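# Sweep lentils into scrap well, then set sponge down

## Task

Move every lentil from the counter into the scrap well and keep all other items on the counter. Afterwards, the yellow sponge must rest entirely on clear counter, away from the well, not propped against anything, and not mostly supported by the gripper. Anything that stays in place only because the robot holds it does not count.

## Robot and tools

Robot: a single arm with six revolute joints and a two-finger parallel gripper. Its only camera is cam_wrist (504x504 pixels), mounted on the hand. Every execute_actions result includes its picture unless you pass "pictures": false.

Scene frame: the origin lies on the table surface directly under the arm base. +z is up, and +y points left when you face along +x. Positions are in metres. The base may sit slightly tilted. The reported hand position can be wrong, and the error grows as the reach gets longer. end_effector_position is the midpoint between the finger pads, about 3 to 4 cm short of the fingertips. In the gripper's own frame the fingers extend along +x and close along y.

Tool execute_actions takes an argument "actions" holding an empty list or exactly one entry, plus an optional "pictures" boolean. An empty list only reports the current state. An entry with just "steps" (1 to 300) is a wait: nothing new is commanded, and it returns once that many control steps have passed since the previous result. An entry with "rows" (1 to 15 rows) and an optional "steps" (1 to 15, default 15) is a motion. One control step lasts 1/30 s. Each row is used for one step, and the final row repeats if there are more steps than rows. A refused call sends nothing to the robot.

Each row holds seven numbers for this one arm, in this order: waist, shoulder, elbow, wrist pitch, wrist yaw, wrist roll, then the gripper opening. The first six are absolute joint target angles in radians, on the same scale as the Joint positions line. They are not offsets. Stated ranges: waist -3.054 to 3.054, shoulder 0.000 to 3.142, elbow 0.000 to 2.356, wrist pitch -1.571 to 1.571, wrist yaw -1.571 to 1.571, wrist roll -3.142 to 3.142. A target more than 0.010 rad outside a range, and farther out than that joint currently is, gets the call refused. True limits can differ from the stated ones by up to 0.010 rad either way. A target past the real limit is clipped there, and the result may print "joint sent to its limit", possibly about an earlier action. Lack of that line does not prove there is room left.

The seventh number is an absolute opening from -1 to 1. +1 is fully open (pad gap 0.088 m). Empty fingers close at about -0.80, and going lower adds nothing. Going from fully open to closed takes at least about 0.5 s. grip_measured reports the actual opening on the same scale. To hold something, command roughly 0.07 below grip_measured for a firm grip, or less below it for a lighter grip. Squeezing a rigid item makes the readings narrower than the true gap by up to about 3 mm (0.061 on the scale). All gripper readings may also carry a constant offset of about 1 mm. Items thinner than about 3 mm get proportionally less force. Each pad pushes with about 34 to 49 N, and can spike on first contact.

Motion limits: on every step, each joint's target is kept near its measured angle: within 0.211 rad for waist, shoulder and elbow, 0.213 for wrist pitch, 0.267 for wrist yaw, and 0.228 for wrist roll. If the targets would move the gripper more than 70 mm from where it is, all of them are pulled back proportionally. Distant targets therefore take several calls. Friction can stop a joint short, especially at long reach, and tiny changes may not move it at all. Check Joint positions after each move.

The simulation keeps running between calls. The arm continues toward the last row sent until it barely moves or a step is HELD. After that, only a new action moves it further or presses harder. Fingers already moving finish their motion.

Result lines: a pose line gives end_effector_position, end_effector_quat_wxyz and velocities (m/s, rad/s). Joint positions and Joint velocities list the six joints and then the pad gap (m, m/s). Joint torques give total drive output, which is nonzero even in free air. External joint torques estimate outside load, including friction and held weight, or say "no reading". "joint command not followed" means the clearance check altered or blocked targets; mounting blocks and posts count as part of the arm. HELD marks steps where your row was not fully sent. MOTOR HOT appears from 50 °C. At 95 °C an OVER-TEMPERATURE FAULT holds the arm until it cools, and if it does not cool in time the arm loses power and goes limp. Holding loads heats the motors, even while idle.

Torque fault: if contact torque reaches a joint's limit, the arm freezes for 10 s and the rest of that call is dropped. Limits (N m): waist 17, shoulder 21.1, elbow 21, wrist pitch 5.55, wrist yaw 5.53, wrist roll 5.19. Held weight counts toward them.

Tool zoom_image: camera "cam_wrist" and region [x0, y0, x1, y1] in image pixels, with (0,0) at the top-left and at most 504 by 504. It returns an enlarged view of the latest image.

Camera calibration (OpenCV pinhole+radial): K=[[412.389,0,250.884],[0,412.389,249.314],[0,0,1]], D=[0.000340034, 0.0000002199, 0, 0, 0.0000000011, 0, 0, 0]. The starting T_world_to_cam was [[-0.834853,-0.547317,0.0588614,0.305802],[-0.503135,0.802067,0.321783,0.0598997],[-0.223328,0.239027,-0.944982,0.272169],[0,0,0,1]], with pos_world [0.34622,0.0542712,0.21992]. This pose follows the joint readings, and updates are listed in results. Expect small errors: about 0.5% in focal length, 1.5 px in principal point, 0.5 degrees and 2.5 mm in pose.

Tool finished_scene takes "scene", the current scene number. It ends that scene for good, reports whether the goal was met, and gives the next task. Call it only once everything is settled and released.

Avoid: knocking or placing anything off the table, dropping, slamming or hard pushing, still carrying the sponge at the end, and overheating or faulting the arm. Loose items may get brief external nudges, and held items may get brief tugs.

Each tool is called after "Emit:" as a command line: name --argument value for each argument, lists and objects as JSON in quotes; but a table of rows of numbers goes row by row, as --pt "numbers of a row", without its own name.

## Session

Emit:
execute_actions --actions '[]'

Scene clock: 0.00 s of 4539.00 s.
end_effector_position=(+0.2386, +0.2542, +0.2411) grip_measured=+0.827 end_effector_quat_wxyz=(+0.700, +0.440, +0.420, -0.374) end_effector_velocity=(-0.003, -0.004, -0.001) end_effector_angular_velocity=(-0.017, +0.020, +0.005)
Joint positions: [ 0.923  1.826  1.693 -1.379  0.382  2.209  0.08 ]
Joint velocities: [-0.002 -0.002 -0.002 -0.022 -0.007 -0.007 -0.   ]
Joint torques (N m, as the arm reports them, + toward a larger angle): no reading
External joint torques (N m, as the arm's controller estimates them; a push from outside toward a larger angle lowers the number): no reading
Motor temperatures (°C, as the motors report them): [35 39 38 32 32 34]
Heat: hottest shoulder 39 °C (+0.0 °C/min).
camera_calibration (this result's frames):
cam_wrist: T_world_to_cam=[[-0.920558, -0.288726, -0.263079, 0.357334], [-0.317899, 0.945146, 0.0750972, -0.151513], [0.226965, 0.152764, -0.961847, 0.215671], [0, 0, 0, 1]] pos_world=[0.231831, 0.213427, 0.312828]

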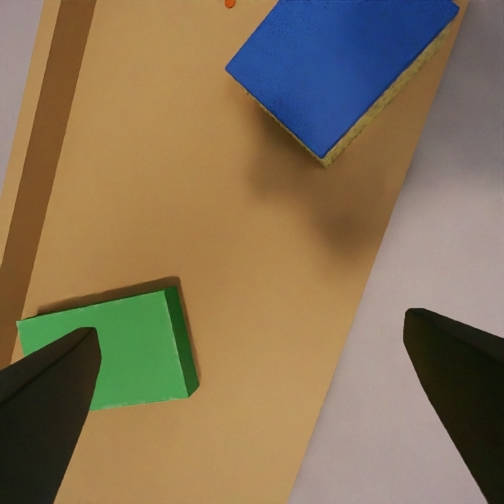

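Emit:
execute_actions --actions '[{"rows":[[0.35,1.6,1.9,-1.5,0,0,1]]}]' --pictures false

Emit:
execute_actions --actions '[{"steps":30}]'

Emit:
execute_actions --actions '[{"rows":[[-0.1,1.6,1.9,-1.5,0,0,1]]}]'

Emit:
execute_actions --actions '[{"rows":[[-0.55,1.6,1.9,-1.5,0,0,1]]}]'

Scene clock: 5.83 s of 4539.00 s.
end_effector_position=(+0.2887, +0.1207, +0.3585) grip_measured=+0.987 end_effector_quat_wxyz=(+0.724, +0.404, +0.526, -0.191) end_effector_velocity=(+0.003, +0.023, -0.028) end_effector_angular_velocity=(-0.724, -0.164, +2.005)
Joint positions: [ 0.354  1.595  1.902 -1.497  0.009  1.287  0.087]
Joint velocities: [-0.002  0.081 -0.007 -0.022 -0.139 -2.132  0.   ]
Joint torques (N m, as the arm reports them, + toward a larger angle): [-0.27 -5.66  4.86  0.63 -0.05 -0.09]
External joint torques (N m, as the arm's controller estimates them; a push from outside toward a larger angle lowers the number): [-0.3  -0.05 -0.63 -0.31 -0.09 -0.07]
Motor temperatures (°C, as the motors report them): [35 41 38 32 32 34]
Heat: hottest shoulder 41 °C (+20.6 °C/min).
Steps of this call (steps 1 to 90: nothing new was sent; then 2.33 s passed at rest; steps 91 to 105: all 15 steps of this action). Readings (joint positions):
91: [0.910 1.812 1.712 -1.397 0.333 2.172]
92: [0.884 1.801 1.732 -1.415 0.279 2.130]
94: [0.808 1.753 1.781 -1.442 0.181 2.039]
98: [0.585 1.633 1.875 -1.479 0.050 1.787]
105: the state above

Scene clock: 6.83 s of 4539.00 s.
end_effector_position=(+0.2887, +0.1214, +0.3578) grip_measured=+0.987 end_effector_quat_wxyz=(+0.820, -0.109, +0.537, +0.163) end_effector_velocity=(-0.002, -0.001, -0.001) end_effector_angular_velocity=(+0.001, +0.008, +0.007)
Joint positions: [ 0.353  1.597  1.902 -1.498  0.003  0.003  0.087]
Joint velocities: [-0.002 -0.002 -0.002 -0.007 -0.007 -0.007 -0.   ]
Joint torques (N m, as the arm reports them, + toward a larger angle): [-0.37 -5.51  4.88  0.69 -0.08 -0.06]
External joint torques (N m, as the arm's controller estimates them; a push from outside toward a larger angle lowers the number): [-0.36 -0.12 -0.56 -0.31 -0.08 -0.06]
Motor temperatures (°C, as the motors report them): [35 41 39 32 32 34]
Heat: hottest shoulder 41 °C (+17.6 °C/min).
Steps of this call (steps 1 to 30: the robot went on to your last target). Readings (joint positions):
1: [0.354 1.597 1.902 -1.497 0.006 1.215]
2: [0.354 1.597 1.902 -1.497 0.005 1.144]
4: [0.354 1.597 1.902 -1.498 0.005 1.001]
8: [0.354 1.597 1.902 -1.498 0.004 0.714]
30: the state above
camera_calibration (this result's frames):
cam_wrist: T_world_to_cam=[[0.332262, -0.942561, 0.0343532, 0.00707342], [-0.939817, -0.333931, -0.072349, 0.368779], [0.079665, -0.00824692, -0.996788, 0.411365], [0, 0, 0, 1]] pos_world=[0.311463, 0.133207, 0.436481]

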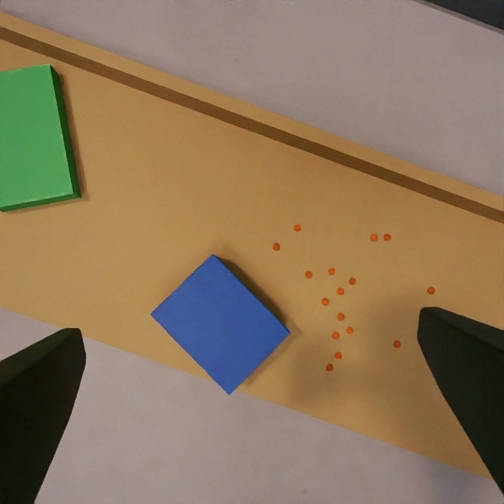

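Scene clock: 7.33 s of 4539.00 s.
end_effector_position=(+0.3140, -0.0211, +0.3559) grip_measured=+0.988 end_effector_quat_wxyz=(+0.835, +0.019, +0.550, -0.019) end_effector_velocity=(-0.001, +0.002, -0.002) end_effector_angular_velocity=(+0.004, +0.012, +0.012)
Joint positions: [-0.098  1.6    1.902 -1.498  0.003 -0.     0.087]
Joint velocities: [ 0.002  0.002 -0.002 -0.007 -0.007 -0.007  0.   ]
Joint torques (N m, as the arm reports them, + toward a larger angle): [-0.05 -5.88  4.78  0.67 -0.11  0.04]
External joint torques (N m, as the arm's controller estimates them; a push from outside toward a larger angle lowers the number): [-0.1  -0.59 -0.58 -0.32 -0.09  0.04]
Motor temperatures (°C, as the motors report them): [35 41 39 32 32 34]
Heat: hottest shoulder 41 °C (+16.4 °C/min).
Steps of this call (steps 1 to 15: all 15 steps of this action). Readings (joint positions):
1: [0.327 1.597 1.902 -1.498 -0.013 -0.000]
2: [0.275 1.597 1.902 -1.498 -0.013 -0.000]
4: [0.142 1.598 1.902 -1.498 -0.005 -0.000]
8: [-0.072 1.600 1.902 -1.498 0.006 -0.000]
15: the state above
camera_calibration (this result's frames):
cam_wrist: T_world_to_cam=[[-0.108886, -0.993822, 0.0214666, 0.00647384], [-0.992064, 0.107277, -0.0655839, 0.368182], [0.0628759, -0.0284374, -0.997616, 0.411435], [0, 0, 0, 1]] pos_world=[0.340096, -0.0213633, 0.434462]

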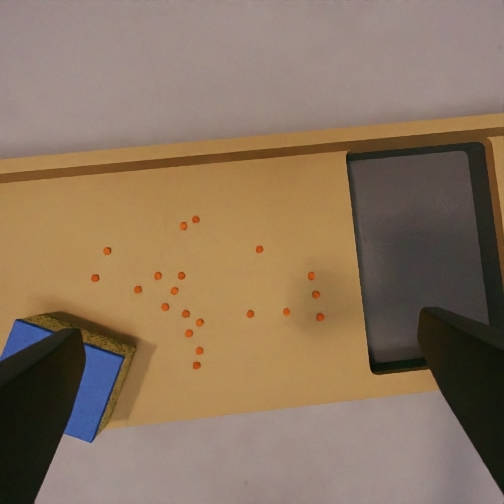

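Scene clock: 7.83 s of 4539.00 s.
end_effector_position=(+0.2745, -0.1601, +0.3525) grip_measured=+0.988 end_effector_quat_wxyz=(+0.807, +0.147, +0.535, -0.201) end_effector_velocity=(+0.000, -0.002, +0.002) end_effector_angular_velocity=(-0.002, -0.013, +0.002)
Joint positions: [-0.548  1.602  1.902 -1.498  0.004 -0.     0.087]
Joint velocities: [-0.007 -0.002  0.002  0.007 -0.007 -0.007 -0.   ]
Joint torques (N m, as the arm reports them, + toward a larger angle): [-0.01 -6.23  4.87  0.65 -0.1   0.04]
External joint torques (N m, as the arm's controller estimates them; a push from outside toward a larger angle lowers the number): [-0.11 -0.67 -0.64 -0.35 -0.08  0.04]
Motor temperatures (°C, as the motors report them): [35 41 39 32 32 34]
Heat: hottest shoulder 41 °C (+15.3 °C/min).
Steps of this call (steps 1 to 15: all 15 steps of this action). Readings (joint positions):
1: [-0.124 1.600 1.902 -1.498 -0.013 -0.002]
2: [-0.176 1.600 1.902 -1.498 -0.013 -0.002]
4: [-0.308 1.601 1.902 -1.498 -0.005 -0.002]
8: [-0.522 1.602 1.902 -1.498 0.006 -0.000]
15: the state above
camera_calibration (this result's frames):
cam_wrist: T_world_to_cam=[[-0.529984, -0.847938, 0.0108815, 0.00673969], [-0.847042, 0.528725, -0.0544928, 0.367466], [0.0404532, -0.0380974, -0.998455, 0.411504], [0, 0, 0, 1]] pos_world=[0.298184, -0.172896, 0.430819]

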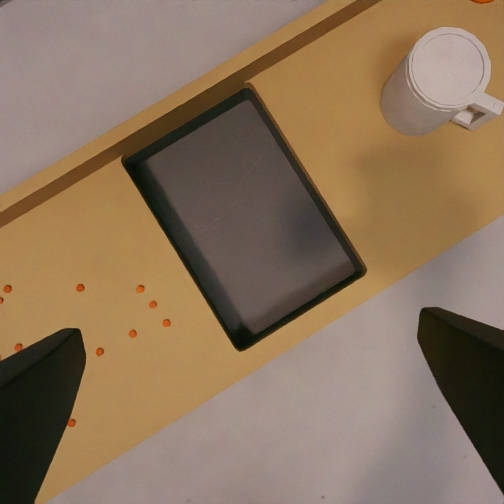

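Emit:
execute_actions --actions '[{"rows":[[-0.48,1.605,1.88,-1.49,0,-0.04,1],[-0.42,1.61,1.86,-1.48,0,-0.08,1],[-0.36,1.615,1.84,-1.47,0,-0.12,1],[-0.30,1.62,1.82,-1.46,0,-0.16,1],[-0.24,1.625,1.80,-1.45,0,-0.2,1],[-0.18,1.63,1.77,-1.435,0,-0.24,1],[-0.12,1.635,1.74,-1.42,0,-0.28,1],[-0.06,1.64,1.71,-1.405,0,-0.32,1],[0,1.645,1.68,-1.39,0,-0.36,1],[0.06,1.65,1.65,-1.375,0,-0.4,1],[0.12,1.655,1.62,-1.36,0,-0.44,1],[0.18,1.66,1.59,-1.345,0,-0.48,1],[0.24,1.668,1.56,-1.33,0,-0.52,1],[0.29,1.676,1.53,-1.315,0,-0.56,1],[0.33,1.684,1.50,-1.3,0,-0.6,1]]}]' --pictures false

Emit:
execute_actions --actions '[{"rows":[[0.365,1.69,1.47,-1.28,0,-0.63,1],[0.39,1.697,1.44,-1.26,0,-0.65,1],[0.405,1.704,1.41,-1.245,0,-0.663,1],[0.417,1.71,1.38,-1.23,0,-0.663,1],[0.417,1.716,1.35,-1.21,0,-0.663,1],[0.417,1.722,1.325,-1.195,0,-0.663,1],[0.417,1.727,1.305,-1.183,0,-0.663,1],[0.417,1.73,1.29,-1.176,0,-0.663,1]]}]'

Scene clock: 28.43 s of 4539.00 s.
end_effector_position=(+0.3093, +0.0824, +0.2504) grip_measured=+0.988 end_effector_quat_wxyz=(+0.716, -0.273, +0.589, +0.259) end_effector_velocity=(-0.185, +0.509, -0.294) end_effector_angular_velocity=(-0.400, +0.579, +2.831)
Joint positions: [ 0.218  1.665  1.574 -1.332  0.002 -0.511  0.087]
Joint velocities: [ 1.634  0.183 -0.891  0.403 -0.037 -1.209  0.   ]
Joint torques (N m, as the arm reports them, + toward a larger angle): [-0.32 -5.91  4.47  0.43 -0.06 -0.08]
External joint torques (N m, as the arm's controller estimates them; a push from outside toward a larger angle lowers the number): [ 0.27  0.91 -1.19  0.02 -0.12 -0.1 ]
Motor temperatures (°C, as the motors report them): [35 43 40 33 32 34]
Heat: hottest shoulder 43 °C (+8.4 °C/min).
Steps of this call (steps 1 to 15: the robot went on to your last target; steps 16 to 90: nothing new was sent; then 17.10 s passed at rest; steps 91 to 105: all 15 steps of this action). Readings (joint positions):
91: [-0.540 1.602 1.900 -1.498 0.004 -0.009]
92: [-0.518 1.602 1.892 -1.493 0.005 -0.030]
94: [-0.431 1.602 1.867 -1.477 0.006 -0.089]
98: [-0.193 1.621 1.779 -1.432 0.004 -0.235]
105: the state above

Scene clock: 28.93 s of 4539.00 s.
end_effector_position=(+0.2661, +0.1329, +0.1605) grip_measured=+0.989 end_effector_quat_wxyz=(+0.597, -0.376, +0.600, +0.376) end_effector_velocity=(+0.005, +0.003, -0.001) end_effector_angular_velocity=(+0.021, -0.025, +0.005)
Joint positions: [ 0.416  1.728  1.299 -1.179 -0.002 -0.66   0.087]
Joint velocities: [-0.002 -0.002 -0.007  0.037 -0.007 -0.007 -0.   ]
Joint torques (N m, as the arm reports them, + toward a larger angle): [ 0.11 -6.46  4.42  0.28  0.07 -0.08]
External joint torques (N m, as the arm's controller estimates them; a push from outside toward a larger angle lowers the number): [ 0.11  0.05 -1.07  0.01  0.11 -0.08]
Motor temperatures (°C, as the motors report them): [35 43 40 33 32 34]
Heat: hottest shoulder 43 °C (+8.3 °C/min).
Steps of this call (steps 1 to 15: all 15 steps of this action). Readings (joint positions):
1: [0.269 1.671 1.544 -1.316 0.001 -0.549]
2: [0.314 1.677 1.514 -1.299 -0.000 -0.581]
4: [0.379 1.690 1.454 -1.266 -0.002 -0.624]
8: [0.416 1.714 1.343 -1.206 -0.002 -0.653]
15: the state above
camera_calibration (this result's frames):
cam_wrist: T_world_to_cam=[[0.88234, -0.468018, 0.049355, -0.179642], [-0.455944, -0.824144, 0.336008, 0.207948], [-0.116582, -0.318976, -0.940565, 0.301068], [0, 0, 0, 1]] pos_world=[0.288417, 0.183337, 0.222168]

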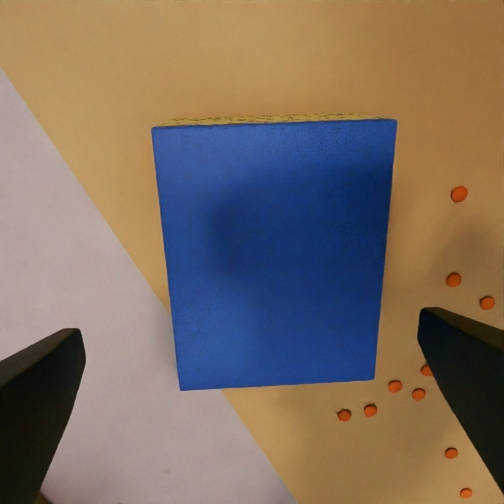

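Emit:
execute_actions --actions '[{"rows":[[0.41,1.74,1.315,-1.18,0,-0.675,1],[0.405,1.75,1.327,-1.181,0,-0.685,1],[0.40,1.76,1.339,-1.182,0,-0.695,1],[0.396,1.77,1.35,-1.184,0,-0.705,1],[0.395,1.777,1.356,-1.184,0,-0.711,1],[0.395,1.777,1.356,-1.184,0,-0.711,1],[0.395,1.777,1.356,-1.184,0,-0.711,1],[0.395,1.777,1.35,-1.18,0,-0.711,1],[0.395,1.778,1.335,-1.165,0,-0.711,1],[0.395,1.78,1.32,-1.15,0,-0.711,1],[0.395,1.783,1.305,-1.132,0,-0.711,1],[0.395,1.786,1.29,-1.115,0,-0.711,1]]}]'

Emit:
execute_actions --actions '[{"rows":[[0.395,1.789,1.275,-1.097,0,-0.711,1],[0.395,1.792,1.26,-1.079,0,-0.711,1],[0.395,1.795,1.245,-1.061,0,-0.711,1],[0.395,1.799,1.23,-1.043,0,-0.711,1],[0.395,1.803,1.215,-1.024,0,-0.711,1],[0.395,1.807,1.20,-1.006,0,-0.711,1],[0.395,1.811,1.188,-0.99,0,-0.711,1],[0.395,1.815,1.177,-0.978,0,-0.711,1],[0.395,1.817,1.169,-0.97,0,-0.711,1]]}]'

Scene clock: 41.93 s of 4539.00 s.
end_effector_position=(+0.2799, +0.1334, +0.1480) grip_measured=+0.989 end_effector_quat_wxyz=(+0.595, -0.385, +0.592, +0.385) end_effector_velocity=(-0.021, -0.012, -0.062) end_effector_angular_velocity=(-0.073, +0.136, +0.019)
Joint positions: [ 0.398  1.776  1.304 -1.128 -0.002 -0.708  0.087]
Joint velocities: [-0.002  0.081 -0.154  0.081  0.007 -0.022  0.   ]
Joint torques (N m, as the arm reports them, + toward a larger angle): [-0.3  -6.52  4.94  0.39  0.07 -0.07]
External joint torques (N m, as the arm's controller estimates them; a push from outside toward a larger angle lowers the number): [-0.24  0.78 -0.93  0.02  0.11 -0.07]
Motor temperatures (°C, as the motors report them): [35 44 40 33 32 34]
Heat: hottest shoulder 44 °C (+7.2 °C/min).
Steps of this call (steps 1 to 15: the robot went on to your last target; steps 16 to 90: nothing new was sent; then 9.50 s passed at rest; steps 91 to 105: all 15 steps of this action). Readings (joint positions):
91: [0.416 1.728 1.298 -1.178 -0.002 -0.664]
92: [0.415 1.731 1.302 -1.179 -0.002 -0.670]
94: [0.409 1.743 1.319 -1.179 -0.002 -0.685]
98: [0.398 1.764 1.342 -1.180 -0.002 -0.703]
105: the state above
camera_calibration (this result's frames):
cam_wrist: T_world_to_cam=[[0.895477, -0.441773, 0.0543901, -0.198866], [-0.433828, -0.838908, 0.328674, 0.215746], [-0.0995707, -0.317916, -0.942876, 0.286566], [0, 0, 0, 1]] pos_world=[0.30021, 0.184241, 0.210103]

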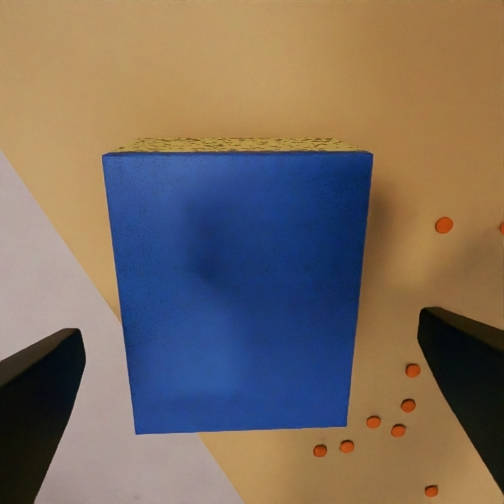

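Scene clock: 42.43 s of 4539.00 s.
end_effector_position=(+0.2758, +0.1314, +0.1067) grip_measured=+0.989 end_effector_quat_wxyz=(+0.591, -0.385, +0.595, +0.385) end_effector_velocity=(+0.010, +0.005, +0.001) end_effector_angular_velocity=(+0.031, -0.048, -0.010)
Joint positions: [ 0.398  1.812  1.177 -0.975 -0.002 -0.709  0.087]
Joint velocities: [-0.002 -0.007 -0.002  0.051 -0.007  0.007 -0.   ]
Joint torques (N m, as the arm reports them, + toward a larger angle): [-0.28 -6.43  4.14  0.27  0.09 -0.08]
External joint torques (N m, as the arm's controller estimates them; a push from outside toward a larger angle lowers the number): [-0.3   0.5  -1.22 -0.03  0.14 -0.08]
Motor temperatures (°C, as the motors report them): [35 44 40 33 32 34]
Heat: hottest shoulder 44 °C (+7.1 °C/min).
Steps of this call (steps 1 to 15: all 15 steps of this action). Readings (joint positions):
1: [0.398 1.779 1.297 -1.119 -0.002 -0.709]
2: [0.398 1.780 1.289 -1.106 -0.002 -0.709]
4: [0.398 1.782 1.267 -1.077 -0.002 -0.709]
8: [0.398 1.797 1.213 -1.013 -0.002 -0.709]
15: the state above
camera_calibration (this result's frames):
cam_wrist: T_world_to_cam=[[0.896312, -0.440869, 0.0475298, -0.19352], [-0.429883, -0.837648, 0.336966, 0.223755], [-0.108745, -0.322459, -0.940316, 0.249423], [0, 0, 0, 1]] pos_world=[0.296766, 0.18254, 0.168337]

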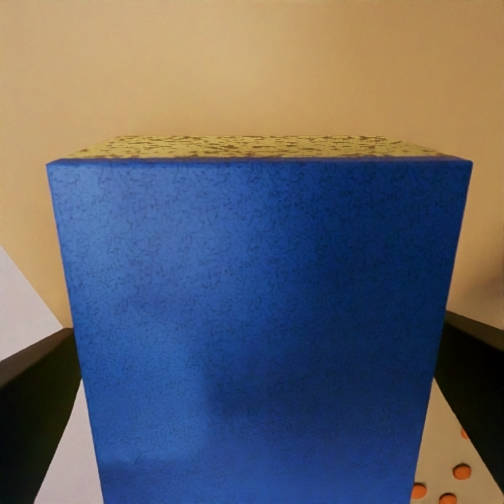

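Emit:
execute_actions --actions '[{"rows":[[0.398,1.812,1.177,-0.973,0,-0.709,0.85],[0.398,1.812,1.177,-0.973,0,-0.709,0.77],[0.398,1.812,1.177,-0.973,0,-0.709,0.7],[0.398,1.812,1.177,-0.973,0,-0.709,0.64],[0.398,1.812,1.177,-0.973,0,-0.709,0.59],[0.398,1.812,1.177,-0.973,0,-0.709,0.55],[0.398,1.812,1.177,-0.973,0,-0.709,0.51],[0.398,1.812,1.177,-0.973,0,-0.709,0.47],[0.398,1.812,1.177,-0.973,0,-0.709,0.43],[0.398,1.812,1.177,-0.973,0,-0.709,0.39],[0.398,1.812,1.177,-0.973,0,-0.709,0.35],[0.398,1.812,1.177,-0.973,0,-0.709,0.31]]}]'

Emit:
execute_actions --actions '[{"rows":[[0.398,1.804,1.185,-0.98,0,-0.709,0.31],[0.398,1.798,1.195,-0.995,0,-0.709,0.31],[0.398,1.792,1.206,-1.012,0,-0.709,0.31],[0.398,1.786,1.217,-1.03,0,-0.709,0.31],[0.398,1.78,1.228,-1.047,0,-0.709,0.31],[0.398,1.774,1.239,-1.064,0,-0.709,0.31],[0.398,1.768,1.25,-1.081,0,-0.709,0.31],[0.398,1.762,1.262,-1.098,0,-0.709,0.31],[0.398,1.756,1.274,-1.116,0,-0.69,0.31],[0.398,1.75,1.288,-1.135,0,-0.65,0.31],[0.40,1.755,1.295,-1.136,0,-0.6,0.31],[0.402,1.762,1.302,-1.137,0,-0.55,0.31],[0.404,1.769,1.309,-1.138,0,-0.5,0.31],[0.406,1.776,1.316,-1.139,0,-0.45,0.31],[0.408,1.783,1.323,-1.14,0,-0.4,0.31]]}]'

Emit:
execute_actions --actions '[{"rows":[[0.41,1.79,1.33,-1.141,0,-0.34,0.31],[0.412,1.797,1.337,-1.141,0,-0.28,0.31],[0.414,1.804,1.344,-1.142,0,-0.22,0.31],[0.416,1.811,1.351,-1.143,0,-0.16,0.31],[0.418,1.818,1.358,-1.143,0,-0.10,0.31],[0.42,1.825,1.365,-1.144,0,-0.04,0.31],[0.422,1.832,1.372,-1.145,0,0.02,0.31],[0.424,1.839,1.379,-1.145,0,0.08,0.31],[0.426,1.846,1.386,-1.146,0,0.14,0.31],[0.428,1.853,1.393,-1.147,0,0.20,0.31],[0.43,1.86,1.40,-1.148,0,0.26,0.31],[0.432,1.866,1.406,-1.149,0,0.32,0.31],[0.434,1.87,1.409,-1.15,0,0.38,0.31],[0.436,1.87,1.409,-1.15,0,0.42,0.31],[0.436,1.87,1.409,-1.15,0,0.448,0.31]]}]' --pictures false

Emit:
execute_actions --actions '[{"steps":12}]'

Scene clock: 70.90 s of 4539.00 s.
end_effector_position=(+0.2763, +0.1316, +0.1066) grip_measured=+0.342 end_effector_quat_wxyz=(+0.592, -0.385, +0.594, +0.385) end_effector_velocity=(-0.002, -0.001, +0.002) end_effector_angular_velocity=(+0.006, +0.005, +0.005)
Joint positions: [ 0.398  1.812  1.176 -0.972 -0.002 -0.709  0.056]
Joint velocities: [-0.002 -0.007 -0.002 -0.007 -0.007 -0.007 -0.019]
Joint torques (N m, as the arm reports them, + toward a larger angle): [-0.02 -6.95  5.03  0.12  0.07 -0.01]
External joint torques (N m, as the arm's controller estimates them; a push from outside toward a larger angle lowers the number): [ 0.04  0.   -0.34 -0.18  0.11 -0.01]
Motor temperatures (°C, as the motors report them): [35 45 40 33 32 34]
Heat: hottest shoulder 45 °C (+4.1 °C/min).
Steps of this call (steps 1 to 15: the robot went on to your last target; steps 16 to 90: nothing new was sent; then 24.97 s passed at rest; steps 91 to 105: all 15 steps of this action). Readings (joint positions):
91: [0.398 1.812 1.176 -0.972 -0.002 -0.709]
92: [0.398 1.812 1.176 -0.972 -0.002 -0.709]
94: [0.398 1.812 1.176 -0.972 -0.002 -0.709]
98: [0.398 1.812 1.176 -0.972 -0.002 -0.709]
105: the state above
camera_calibration (this result's frames):
cam_wrist: T_world_to_cam=[[0.896198, -0.440919, 0.0491869, -0.193995], [-0.430688, -0.838036, 0.334969, 0.224683], [-0.106474, -0.321383, -0.940944, 0.248763], [0, 0, 0, 1]] pos_world=[0.297113, 0.182704, 0.168352]

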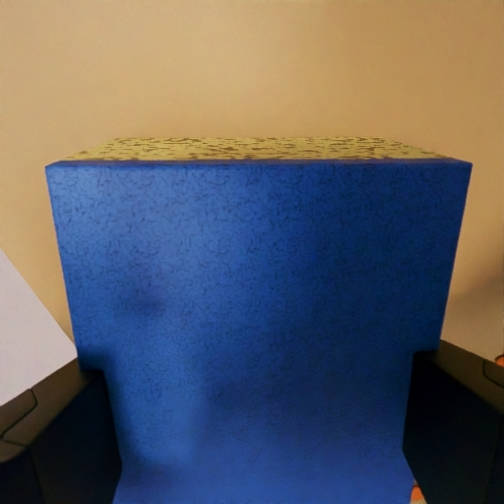

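Scene clock: 71.40 s of 4539.00 s.
end_effector_position=(+0.2785, +0.1337, +0.1501) grip_measured=+0.313 end_effector_quat_wxyz=(+0.633, -0.322, +0.626, +0.322) end_effector_velocity=(+0.015, +0.020, +0.028) end_effector_angular_velocity=(-0.002, +0.012, -1.285)
Joint positions: [ 0.4    1.766  1.301 -1.129 -0.002 -0.499  0.054]
Joint velocities: [ 0.042  0.071  0.198 -0.139  0.007  1.326 -0.   ]
Joint torques (N m, as the arm reports them, + toward a larger angle): [ 0.35 -5.59  5.77 -0.02  0.08  0.05]
External joint torques (N m, as the arm's controller estimates them; a push from outside toward a larger angle lowers the number): [ 0.33  0.4   0.64 -0.34  0.12  0.06]
Motor temperatures (°C, as the motors report them): [35 45 41 33 32 34]
Heat: hottest shoulder 45 °C (+4.0 °C/min).
Steps of this call (steps 1 to 15: all 15 steps of this action). Readings (joint positions):
1: [0.398 1.812 1.176 -0.973 -0.002 -0.709]
2: [0.398 1.812 1.179 -0.979 -0.002 -0.709]
4: [0.398 1.809 1.188 -1.002 -0.002 -0.709]
8: [0.398 1.788 1.228 -1.062 -0.002 -0.709]
15: the state above
camera_calibration (this result's frames):
cam_wrist: T_world_to_cam=[[0.785723, -0.616048, 0.0559039, -0.144017], [-0.597901, -0.733179, 0.323979, 0.246994], [-0.158599, -0.287983, -0.944411, 0.301202], [0, 0, 0, 1]] pos_world=[0.308606, 0.179111, 0.212489]

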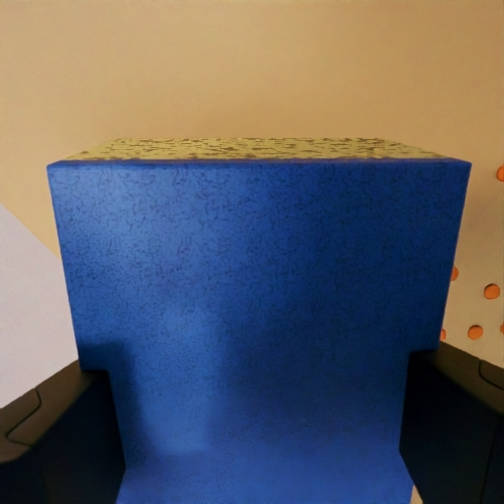

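Scene clock: 71.90 s of 4539.00 s.
end_effector_position=(+0.2930, +0.1516, +0.1463) grip_measured=+0.313 end_effector_quat_wxyz=(+0.705, -0.046, +0.706, +0.044) end_effector_velocity=(-0.004, +0.017, -0.010) end_effector_angular_velocity=(-0.029, +0.063, -1.280)
Joint positions: [ 0.43   1.856  1.396 -1.146 -0.002  0.348  0.054]
Joint velocities: [ 0.046  0.081  0.061 -0.051 -0.007  1.326 -0.   ]
Joint torques (N m, as the arm reports them, + toward a larger angle): [ 0.33 -6.86  6.01 -0.04  0.14  0.06]
External joint torques (N m, as the arm's controller estimates them; a push from outside toward a larger angle lowers the number): [ 0.41  0.77  0.44 -0.29  0.12  0.03]
Motor temperatures (°C, as the motors report them): [35 45 41 33 32 34]
Heat: hottest shoulder 45 °C (+4.1 °C/min).
Steps of this call (steps 1 to 15: all 15 steps of this action). Readings (joint positions):
1: [0.402 1.769 1.308 -1.134 -0.002 -0.449]
2: [0.404 1.774 1.314 -1.136 -0.002 -0.397]
4: [0.408 1.786 1.328 -1.137 -0.002 -0.285]
8: [0.416 1.815 1.356 -1.142 -0.002 -0.050]
15: the state above

Scene clock: 72.30 s of 4539.00 s.
end_effector_position=(+0.2932, +0.1527, +0.1461) grip_measured=+0.313 end_effector_quat_wxyz=(+0.706, -0.013, +0.708, +0.011) end_effector_velocity=(-0.003, +0.001, +0.000) end_effector_angular_velocity=(+0.016, +0.017, -0.010)
Joint positions: [ 0.433  1.861  1.401 -1.148 -0.002  0.445  0.054]
Joint velocities: [-0.002 -0.002 -0.002 -0.007 -0.022  0.007  0.   ]
Joint torques (N m, as the arm reports them, + toward a larger angle): [ 0.26 -6.75  5.95  0.02  0.13  0.13]
External joint torques (N m, as the arm's controller estimates them; a push from outside toward a larger angle lowers the number): [ 0.28  0.77  0.36 -0.3   0.11  0.13]
Motor temperatures (°C, as the motors report them): [35 45 41 33 32 34]
Heat: hottest shoulder 45 °C (+4.0 °C/min).
Steps of this call (steps 1 to 12: the robot went on to your last target). Readings (joint positions):
1: [0.431 1.858 1.398 -1.147 -0.002 0.379]
2: [0.432 1.859 1.398 -1.147 -0.002 0.400]
4: [0.433 1.860 1.399 -1.148 -0.002 0.424]
8: [0.433 1.861 1.401 -1.148 -0.002 0.441]
12: the state above
camera_calibration (this result's frames):
cam_wrist: T_world_to_cam=[[-0.004929, -0.9985, 0.054533, 0.146827], [-0.942083, 0.0229244, 0.334595, 0.254913], [-0.335343, -0.0497254, -0.940783, 0.320154], [0, 0, 0, 1]] pos_world=[0.348234, 0.156683, 0.207896]

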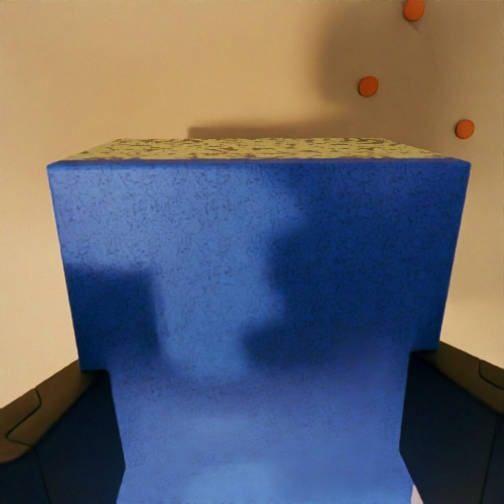

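Emit:
execute_actions --actions '[{"rows":[[0.433,1.87,1.39,-1.135,0,0.445,0.31],[0.433,1.875,1.381,-1.121,0,0.445,0.31],[0.433,1.88,1.372,-1.107,0,0.445,0.31],[0.433,1.885,1.363,-1.093,0,0.445,0.31],[0.433,1.89,1.354,-1.079,0,0.445,0.31],[0.433,1.895,1.345,-1.065,0,0.445,0.31],[0.433,1.90,1.336,-1.052,0,0.445,0.31],[0.433,1.905,1.327,-1.039,0,0.445,0.31],[0.433,1.91,1.319,-1.027,0,0.445,0.31],[0.433,1.914,1.312,-1.017,0,0.445,0.31],[0.433,1.917,1.306,-1.009,0,0.445,0.31],[0.433,1.92,1.301,-1.002,0,0.445,0.31],[0.433,1.922,1.298,-0.997,0,0.445,0.31],[0.433,1.923,1.296,-0.994,0,0.445,0.31]]}]' --pictures false

Emit:
execute_actions --actions '[{"steps":12}]'

Scene clock: 79.70 s of 4539.00 s.
end_effector_position=(+0.2959, +0.1539, +0.1068) grip_measured=+0.313 end_effector_quat_wxyz=(+0.705, -0.013, +0.710, +0.010) end_effector_velocity=(-0.005, -0.002, -0.034) end_effector_angular_velocity=(-0.008, +0.032, +0.005)
Joint positions: [ 0.433  1.913  1.308 -1.007 -0.002  0.445  0.054]
Joint velocities: [-0.002  0.046 -0.081  0.095 -0.007 -0.007 -0.   ]
Joint torques (N m, as the arm reports them, + toward a larger angle): [ 0.05 -7.18  4.61  0.35  0.14 -0.03]
External joint torques (N m, as the arm's controller estimates them; a push from outside toward a larger angle lowers the number): [ 0.11  1.02 -1.11 -0.03  0.12 -0.03]
Motor temperatures (°C, as the motors report them): [35 45 41 33 32 34]
Heat: hottest shoulder 45 °C (+3.0 °C/min).
Steps of this call (steps 1 to 30: the robot went on to your last target; steps 31 to 90: nothing new was sent; then 3.90 s passed at rest; steps 91 to 105: all 15 steps of this action). Readings (joint positions):
91: [0.433 1.861 1.401 -1.148 -0.002 0.445]
92: [0.433 1.861 1.398 -1.141 -0.002 0.445]
94: [0.433 1.864 1.389 -1.118 -0.002 0.445]
98: [0.433 1.883 1.355 -1.069 -0.002 0.445]
105: the state above

Scene clock: 80.10 s of 4539.00 s.
end_effector_position=(+0.2967, +0.1544, +0.1056) grip_measured=+0.313 end_effector_quat_wxyz=(+0.706, -0.013, +0.708, +0.011) end_effector_velocity=(-0.002, -0.000, +0.000) end_effector_angular_velocity=(+0.016, +0.017, -0.000)
Joint positions: [ 0.433  1.914  1.304 -0.997 -0.002  0.445  0.054]
Joint velocities: [-0.007 -0.002 -0.002 -0.007 -0.022 -0.007 -0.   ]
Joint torques (N m, as the arm reports them, + toward a larger angle): [-0.02 -6.77  4.24  0.43  0.13  0.  ]
External joint torques (N m, as the arm's controller estimates them; a push from outside toward a larger angle lowers the number): [ 0.    0.94 -1.15  0.11  0.11  0.  ]
Motor temperatures (°C, as the motors report them): [35 45 41 33 32 34]
Heat: hottest shoulder 45 °C (+3.0 °C/min).
Steps of this call (steps 1 to 12: the robot went on to your last target). Readings (joint positions):
1: [0.433 1.914 1.306 -1.004 -0.002 0.445]
2: [0.433 1.914 1.304 -1.002 -0.002 0.445]
4: [0.433 1.914 1.304 -0.999 -0.002 0.445]
8: [0.433 1.914 1.304 -0.998 -0.002 0.445]
12: the state above
camera_calibration (this result's frames):
cam_wrist: T_world_to_cam=[[-0.00569092, -0.998496, 0.0545352, 0.150916], [-0.942066, 0.0236439, 0.334592, 0.271581], [-0.335378, -0.0494716, -0.940784, 0.283208], [0, 0, 0, 1]] pos_world=[0.351688, 0.158278, 0.167338]

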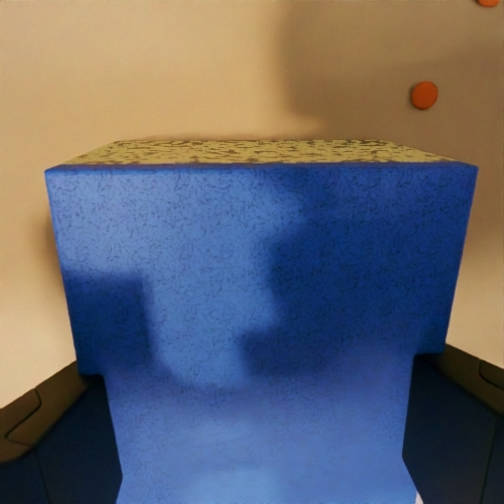

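Emit:
execute_actions --actions '[{"rows":[[0.422,1.905,1.289,-0.993,0,0.434,0.31],[0.411,1.898,1.282,-0.991,0,0.424,0.31],[0.401,1.892,1.275,-0.990,0,0.413,0.31],[0.390,1.887,1.268,-0.988,0,0.403,0.31],[0.380,1.882,1.261,-0.987,0,0.392,0.31],[0.369,1.876,1.254,-0.985,0,0.382,0.31],[0.359,1.871,1.247,-0.983,0,0.371,0.31],[0.348,1.866,1.240,-0.982,0,0.361,0.31],[0.338,1.861,1.233,-0.980,0,0.350,0.31],[0.327,1.856,1.227,-0.979,0,0.340,0.31],[0.317,1.851,1.220,-0.977,0,0.329,0.31],[0.306,1.846,1.214,-0.976,0,0.319,0.31],[0.296,1.841,1.207,-0.974,0,0.308,0.31],[0.285,1.836,1.201,-0.973,0,0.298,0.31],[0.275,1.832,1.195,-0.971,0,0.287,0.31]]}]' --pictures false

Emit:
execute_actions --actions '[{"rows":[[0.262,1.828,1.190,-0.970,0,0.274,0.31],[0.250,1.824,1.185,-0.969,0,0.261,0.31],[0.237,1.820,1.180,-0.968,0,0.249,0.31],[0.225,1.816,1.175,-0.967,0,0.236,0.31],[0.212,1.812,1.171,-0.966,0,0.223,0.31],[0.199,1.809,1.167,-0.966,0,0.211,0.31],[0.187,1.806,1.163,-0.965,0,0.198,0.31],[0.174,1.803,1.159,-0.964,0,0.185,0.31],[0.162,1.800,1.155,-0.964,0,0.173,0.31],[0.149,1.797,1.151,-0.963,0,0.160,0.31],[0.136,1.794,1.148,-0.962,0,0.147,0.31],[0.124,1.791,1.144,-0.962,0,0.135,0.31],[0.111,1.789,1.141,-0.961,0,0.122,0.31],[0.099,1.786,1.138,-0.961,0,0.109,0.31],[0.086,1.784,1.135,-0.960,0,0.096,0.31]]}]'

Emit:
execute_actions --actions '[{"rows":[[0.073,1.782,1.133,-0.96,0,0.083,0.31],[0.059,1.781,1.132,-0.96,0,0.069,0.31],[0.046,1.780,1.130,-0.96,0,0.056,0.31],[0.033,1.779,1.129,-0.96,0,0.043,0.31],[0.020,1.778,1.128,-0.96,0,0.029,0.31],[0.006,1.777,1.127,-0.96,0,0.016,0.31],[-0.007,1.777,1.127,-0.96,0,0.003,0.31],[-0.020,1.778,1.128,-0.96,0,-0.011,0.31],[-0.033,1.780,1.130,-0.96,0,-0.024,0.31],[-0.047,1.782,1.132,-0.96,0,-0.037,0.31],[-0.060,1.784,1.134,-0.96,0,-0.051,0.31],[-0.073,1.786,1.136,-0.96,0,-0.064,0.31],[-0.086,1.788,1.138,-0.96,0,-0.077,0.31],[-0.100,1.790,1.141,-0.96,0,-0.091,0.31],[-0.113,1.792,1.143,-0.961,0,-0.104,0.31]]}]'

Emit:
execute_actions --actions '[{"rows":[[-0.124,1.793,1.145,-0.961,0,-0.115,0.31],[-0.135,1.794,1.146,-0.961,0,-0.126,0.31],[-0.146,1.795,1.148,-0.962,0,-0.137,0.31],[-0.156,1.796,1.150,-0.962,0,-0.148,0.31],[-0.167,1.798,1.152,-0.962,0,-0.159,0.31],[-0.178,1.799,1.154,-0.963,0,-0.170,0.31],[-0.189,1.801,1.156,-0.963,0,-0.181,0.31],[-0.200,1.802,1.158,-0.964,0,-0.192,0.31],[-0.211,1.804,1.160,-0.964,0,-0.203,0.31],[-0.222,1.806,1.163,-0.965,0,-0.214,0.31],[-0.233,1.807,1.165,-0.965,0,-0.225,0.31],[-0.243,1.809,1.168,-0.966,0,-0.236,0.31],[-0.254,1.811,1.170,-0.966,0,-0.247,0.31],[-0.265,1.813,1.173,-0.967,0,-0.258,0.31],[-0.276,1.815,1.176,-0.967,0,-0.268,0.31]]}]'

Emit:
execute_actions --actions '[{"rows":[[-0.287,1.818,1.180,-0.968,0,-0.279,0.31],[-0.298,1.821,1.184,-0.969,0,-0.290,0.31],[-0.309,1.824,1.189,-0.970,0,-0.301,0.31],[-0.320,1.828,1.194,-0.971,0,-0.312,0.31],[-0.331,1.832,1.199,-0.972,0,-0.323,0.31],[-0.342,1.836,1.204,-0.973,0,-0.334,0.31],[-0.353,1.840,1.209,-0.974,0,-0.345,0.31],[-0.364,1.844,1.214,-0.975,0,-0.356,0.31],[-0.375,1.848,1.220,-0.976,0,-0.367,0.31],[-0.386,1.852,1.225,-0.978,0,-0.378,0.31],[-0.397,1.856,1.231,-0.979,0,-0.389,0.31],[-0.408,1.860,1.236,-0.980,0,-0.400,0.31],[-0.419,1.864,1.242,-0.981,0,-0.411,0.31],[-0.430,1.868,1.247,-0.982,0,-0.422,0.31],[-0.442,1.873,1.253,-0.984,0,-0.434,0.31]]}]' --pictures false

Emit:
execute_actions --actions '[{"steps":10}]'

Scene clock: 103.30 s of 4539.00 s.
end_effector_position=(+0.2968, +0.1075, +0.1049) grip_measured=+0.313 end_effector_quat_wxyz=(+0.705, -0.012, +0.709, +0.013) end_effector_velocity=(-0.003, -0.105, +0.000) end_effector_angular_velocity=(+0.023, -0.005, +0.005)
Joint positions: [ 0.301  1.85   1.217 -0.977 -0.002  0.312  0.054]
Joint velocities: [-0.31  -0.149 -0.188  0.051 -0.007 -0.315 -0.   ]
Joint torques (N m, as the arm reports them, + toward a larger angle): [-0.47 -8.34  4.07  0.3   0.11 -0.09]
External joint torques (N m, as the arm's controller estimates them; a push from outside toward a larger angle lowers the number): [-0.5  -1.16 -1.29 -0.03  0.1  -0.09]
Motor temperatures (°C, as the motors report them): [35 46 41 33 32 34]
Heat: hottest shoulder 46 °C (+2.0 °C/min).
Steps of this call (steps 1 to 15: the robot went on to your last target; steps 16 to 90: nothing new was sent; then 19.70 s passed at rest; steps 91 to 105: all 15 steps of this action). Readings (joint positions):
91: [0.432 1.914 1.303 -0.996 -0.002 0.444]
92: [0.430 1.913 1.299 -0.995 -0.002 0.438]
94: [0.419 1.906 1.290 -0.992 -0.002 0.423]
98: [0.376 1.885 1.264 -0.987 -0.002 0.385]
105: the state above

Scene clock: 103.80 s of 4539.00 s.
end_effector_position=(+0.2969, +0.0487, +0.1045) grip_measured=+0.313 end_effector_quat_wxyz=(+0.704, -0.010, +0.710, +0.016) end_effector_velocity=(-0.003, -0.118, -0.003) end_effector_angular_velocity=(+0.007, +0.003, -0.005)
Joint positions: [ 0.117  1.797  1.151 -0.963 -0.002  0.126  0.054]
Joint velocities: [-0.379 -0.076 -0.1    0.022  0.007 -0.374 -0.   ]
Joint torques (N m, as the arm reports them, + toward a larger angle): [-0.44 -7.7   4.11  0.3   0.11 -0.09]
External joint torques (N m, as the arm's controller estimates them; a push from outside toward a larger angle lowers the number): [-0.5  -0.96 -1.22 -0.04  0.11 -0.09]
Motor temperatures (°C, as the motors report them): [35 47 41 33 32 34]
Heat: hottest shoulder 47 °C (+3.0 °C/min).
Steps of this call (steps 1 to 15: all 15 steps of this action). Readings (joint positions):
1: [0.290 1.845 1.211 -0.975 -0.002 0.301]
2: [0.279 1.841 1.206 -0.974 -0.002 0.289]
4: [0.256 1.833 1.195 -0.971 -0.002 0.265]
8: [0.205 1.818 1.177 -0.968 -0.002 0.215]
15: the state above
camera_calibration (this result's frames):
cam_wrist: T_world_to_cam=[[-0.00144709, -0.999043, 0.0437234, 0.0454182], [-0.940351, 0.0162344, 0.339819, 0.273922], [-0.340204, -0.0406236, -0.939474, 0.277943], [0, 0, 0, 1]] pos_world=[0.352205, 0.0522188, 0.16605]

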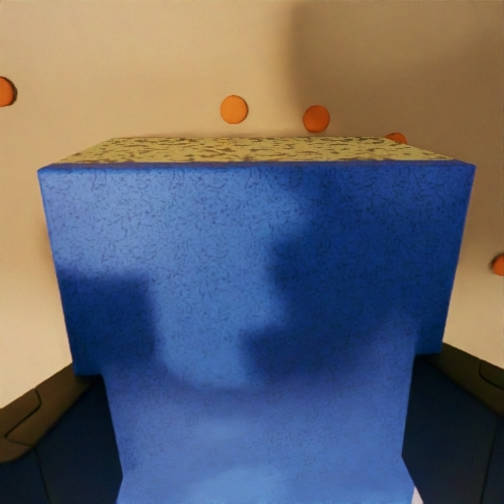

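Scene clock: 104.30 s of 4539.00 s.
end_effector_position=(+0.2974, -0.0106, +0.1040) grip_measured=+0.313 end_effector_quat_wxyz=(+0.704, -0.008, +0.710, +0.019) end_effector_velocity=(-0.003, -0.118, -0.003) end_effector_angular_velocity=(+0.023, -0.004, +0.005)
Joint positions: [-0.08   1.786  1.137 -0.962 -0.002 -0.073  0.054]
Joint velocities: [-0.398  0.002 -0.002  0.007 -0.007 -0.403  0.   ]
Joint torques (N m, as the arm reports them, + toward a larger angle): [-0.26 -6.28  5.39  0.29  0.08 -0.04]
External joint torques (N m, as the arm's controller estimates them; a push from outside toward a larger angle lowers the number): [-0.36  0.31  0.01 -0.01  0.11 -0.04]
Motor temperatures (°C, as the motors report them): [35 47 41 33 32 34]
Heat: hottest shoulder 47 °C (+3.0 °C/min).
Steps of this call (steps 1 to 15: all 15 steps of this action). Readings (joint positions):
1: [0.105 1.795 1.148 -0.963 -0.002 0.113]
2: [0.092 1.793 1.145 -0.963 -0.002 0.100]
4: [0.065 1.790 1.141 -0.963 -0.002 0.074]
8: [0.013 1.786 1.137 -0.963 -0.002 0.020]
15: the state above
camera_calibration (this result's frames):
cam_wrist: T_world_to_cam=[[0.000606305, -0.999353, 0.0359493, -0.0136065], [-0.939958, 0.0116996, 0.341089, 0.275217], [-0.341289, -0.0339976, -0.939343, 0.275538], [0, 0, 0, 1]] pos_world=[0.352739, -0.00745001, 0.165441]

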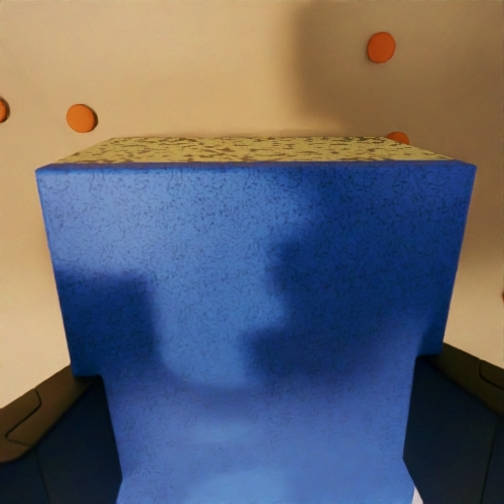

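Scene clock: 104.80 s of 4539.00 s.
end_effector_position=(+0.2983, -0.0619, +0.1049) grip_measured=+0.313 end_effector_quat_wxyz=(+0.707, -0.007, +0.707, +0.021) end_effector_velocity=(-0.002, -0.100, +0.004) end_effector_angular_velocity=(+0.015, -0.016, -0.010)
Joint positions: [-0.248  1.801  1.163 -0.964 -0.002 -0.243  0.054]
Joint velocities: [-0.325  0.046  0.081 -0.022 -0.007 -0.315  0.   ]
Joint torques (N m, as the arm reports them, + toward a larger angle): [-0.34 -5.8   5.47  0.06  0.06 -0.04]
External joint torques (N m, as the arm's controller estimates them; a push from outside toward a larger angle lowers the number): [-0.47  1.13  0.12 -0.25  0.1  -0.04]
Motor temperatures (°C, as the motors report them): [35 47 41 33 32 34]
Heat: hottest shoulder 47 °C (+3.0 °C/min).
Steps of this call (steps 1 to 15: all 15 steps of this action). Readings (joint positions):
1: [-0.093 1.786 1.137 -0.962 -0.002 -0.086]
2: [-0.106 1.786 1.137 -0.962 -0.002 -0.098]
4: [-0.129 1.786 1.139 -0.962 -0.002 -0.121]
8: [-0.172 1.789 1.147 -0.962 -0.002 -0.166]
15: the state above
camera_calibration (this result's frames):
cam_wrist: T_world_to_cam=[[0.00171244, -0.999515, 0.0311055, -0.0647535], [-0.943377, 0.00870361, 0.331609, 0.278192], [-0.331719, -0.029912, -0.942904, 0.272742], [0, 0, 0, 1]] pos_world=[0.353024, -0.0589851, 0.166933]

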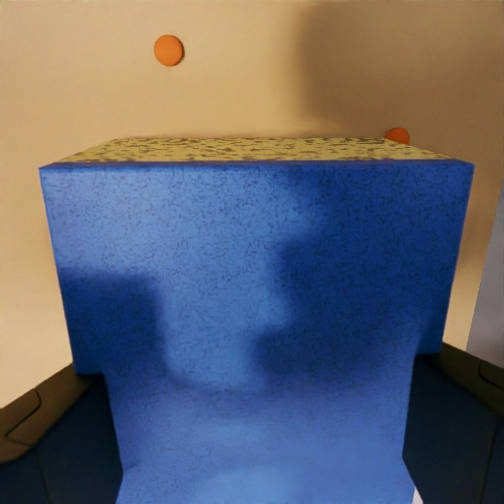

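Scene clock: 105.30 s of 4539.00 s.
end_effector_position=(+0.2990, -0.1159, +0.1050) grip_measured=+0.313 end_effector_quat_wxyz=(+0.709, -0.006, +0.705, +0.023) end_effector_velocity=(-0.008, -0.111, -0.000) end_effector_angular_velocity=(+0.018, -0.000, +0.010)
Joint positions: [-0.413  1.854  1.234 -0.979 -0.002 -0.408  0.054]
Joint velocities: [-0.335  0.12   0.164 -0.051 -0.007 -0.344 -0.   ]
Joint torques (N m, as the arm reports them, + toward a larger angle): [-0.22 -6.18  5.67  0.03  0.06 -0.03]
External joint torques (N m, as the arm's controller estimates them; a push from outside toward a larger angle lowers the number): [-0.35  1.07  0.39 -0.27  0.1  -0.03]
Motor temperatures (°C, as the motors report them): [35 47 41 33 32 34]
Heat: hottest shoulder 47 °C (+3.1 °C/min).
Steps of this call (steps 1 to 15: all 15 steps of this action). Readings (joint positions):
1: [-0.259 1.803 1.166 -0.965 -0.002 -0.254]
2: [-0.270 1.806 1.169 -0.965 -0.002 -0.264]
4: [-0.292 1.811 1.177 -0.967 -0.002 -0.286]
8: [-0.336 1.826 1.197 -0.971 -0.002 -0.330]
15: the state above

Scene clock: 105.63 s of 4539.00 s.
end_effector_position=(+0.2981, -0.1249, +0.1049) grip_measured=+0.313 end_effector_quat_wxyz=(+0.709, -0.005, +0.705, +0.022) end_effector_velocity=(-0.001, +0.001, -0.000) end_effector_angular_velocity=(+0.010, +0.003, +0.020)
Joint positions: [-0.44   1.862  1.246 -0.982 -0.002 -0.431  0.054]
Joint velocities: [-0.002  0.002  0.002 -0.007 -0.007 -0.022 -0.   ]
Joint torques (N m, as the arm reports them, + toward a larger angle): [-0.14 -6.37  5.64  0.04  0.08 -0.03]
External joint torques (N m, as the arm's controller estimates them; a push from outside toward a larger angle lowers the number): [-0.32  1.    0.22 -0.29  0.13 -0.03]
Motor temperatures (°C, as the motors report them): [35 47 41 33 32 34]
Heat: hottest shoulder 47 °C (+3.0 °C/min).
Steps of this call (steps 1 to 10: the robot went on to your last target). Readings (joint positions):
1: [-0.423 1.857 1.238 -0.979 -0.002 -0.415]
2: [-0.431 1.859 1.242 -0.980 -0.002 -0.420]
4: [-0.439 1.861 1.244 -0.981 -0.002 -0.426]
8: [-0.440 1.862 1.245 -0.982 -0.002 -0.431]
10: the state above
camera_calibration (this result's frames):
cam_wrist: T_world_to_cam=[[-0.00148565, -0.999643, 0.0266802, -0.126315], [-0.944947, 0.0101337, 0.327066, 0.279671], [-0.32722, -0.0247255, -0.944625, 0.270292], [0, 0, 0, 1]] pos_world=[0.352532, -0.122421, 0.167223]

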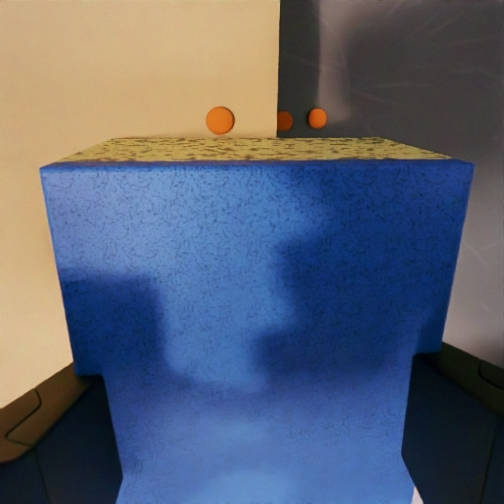

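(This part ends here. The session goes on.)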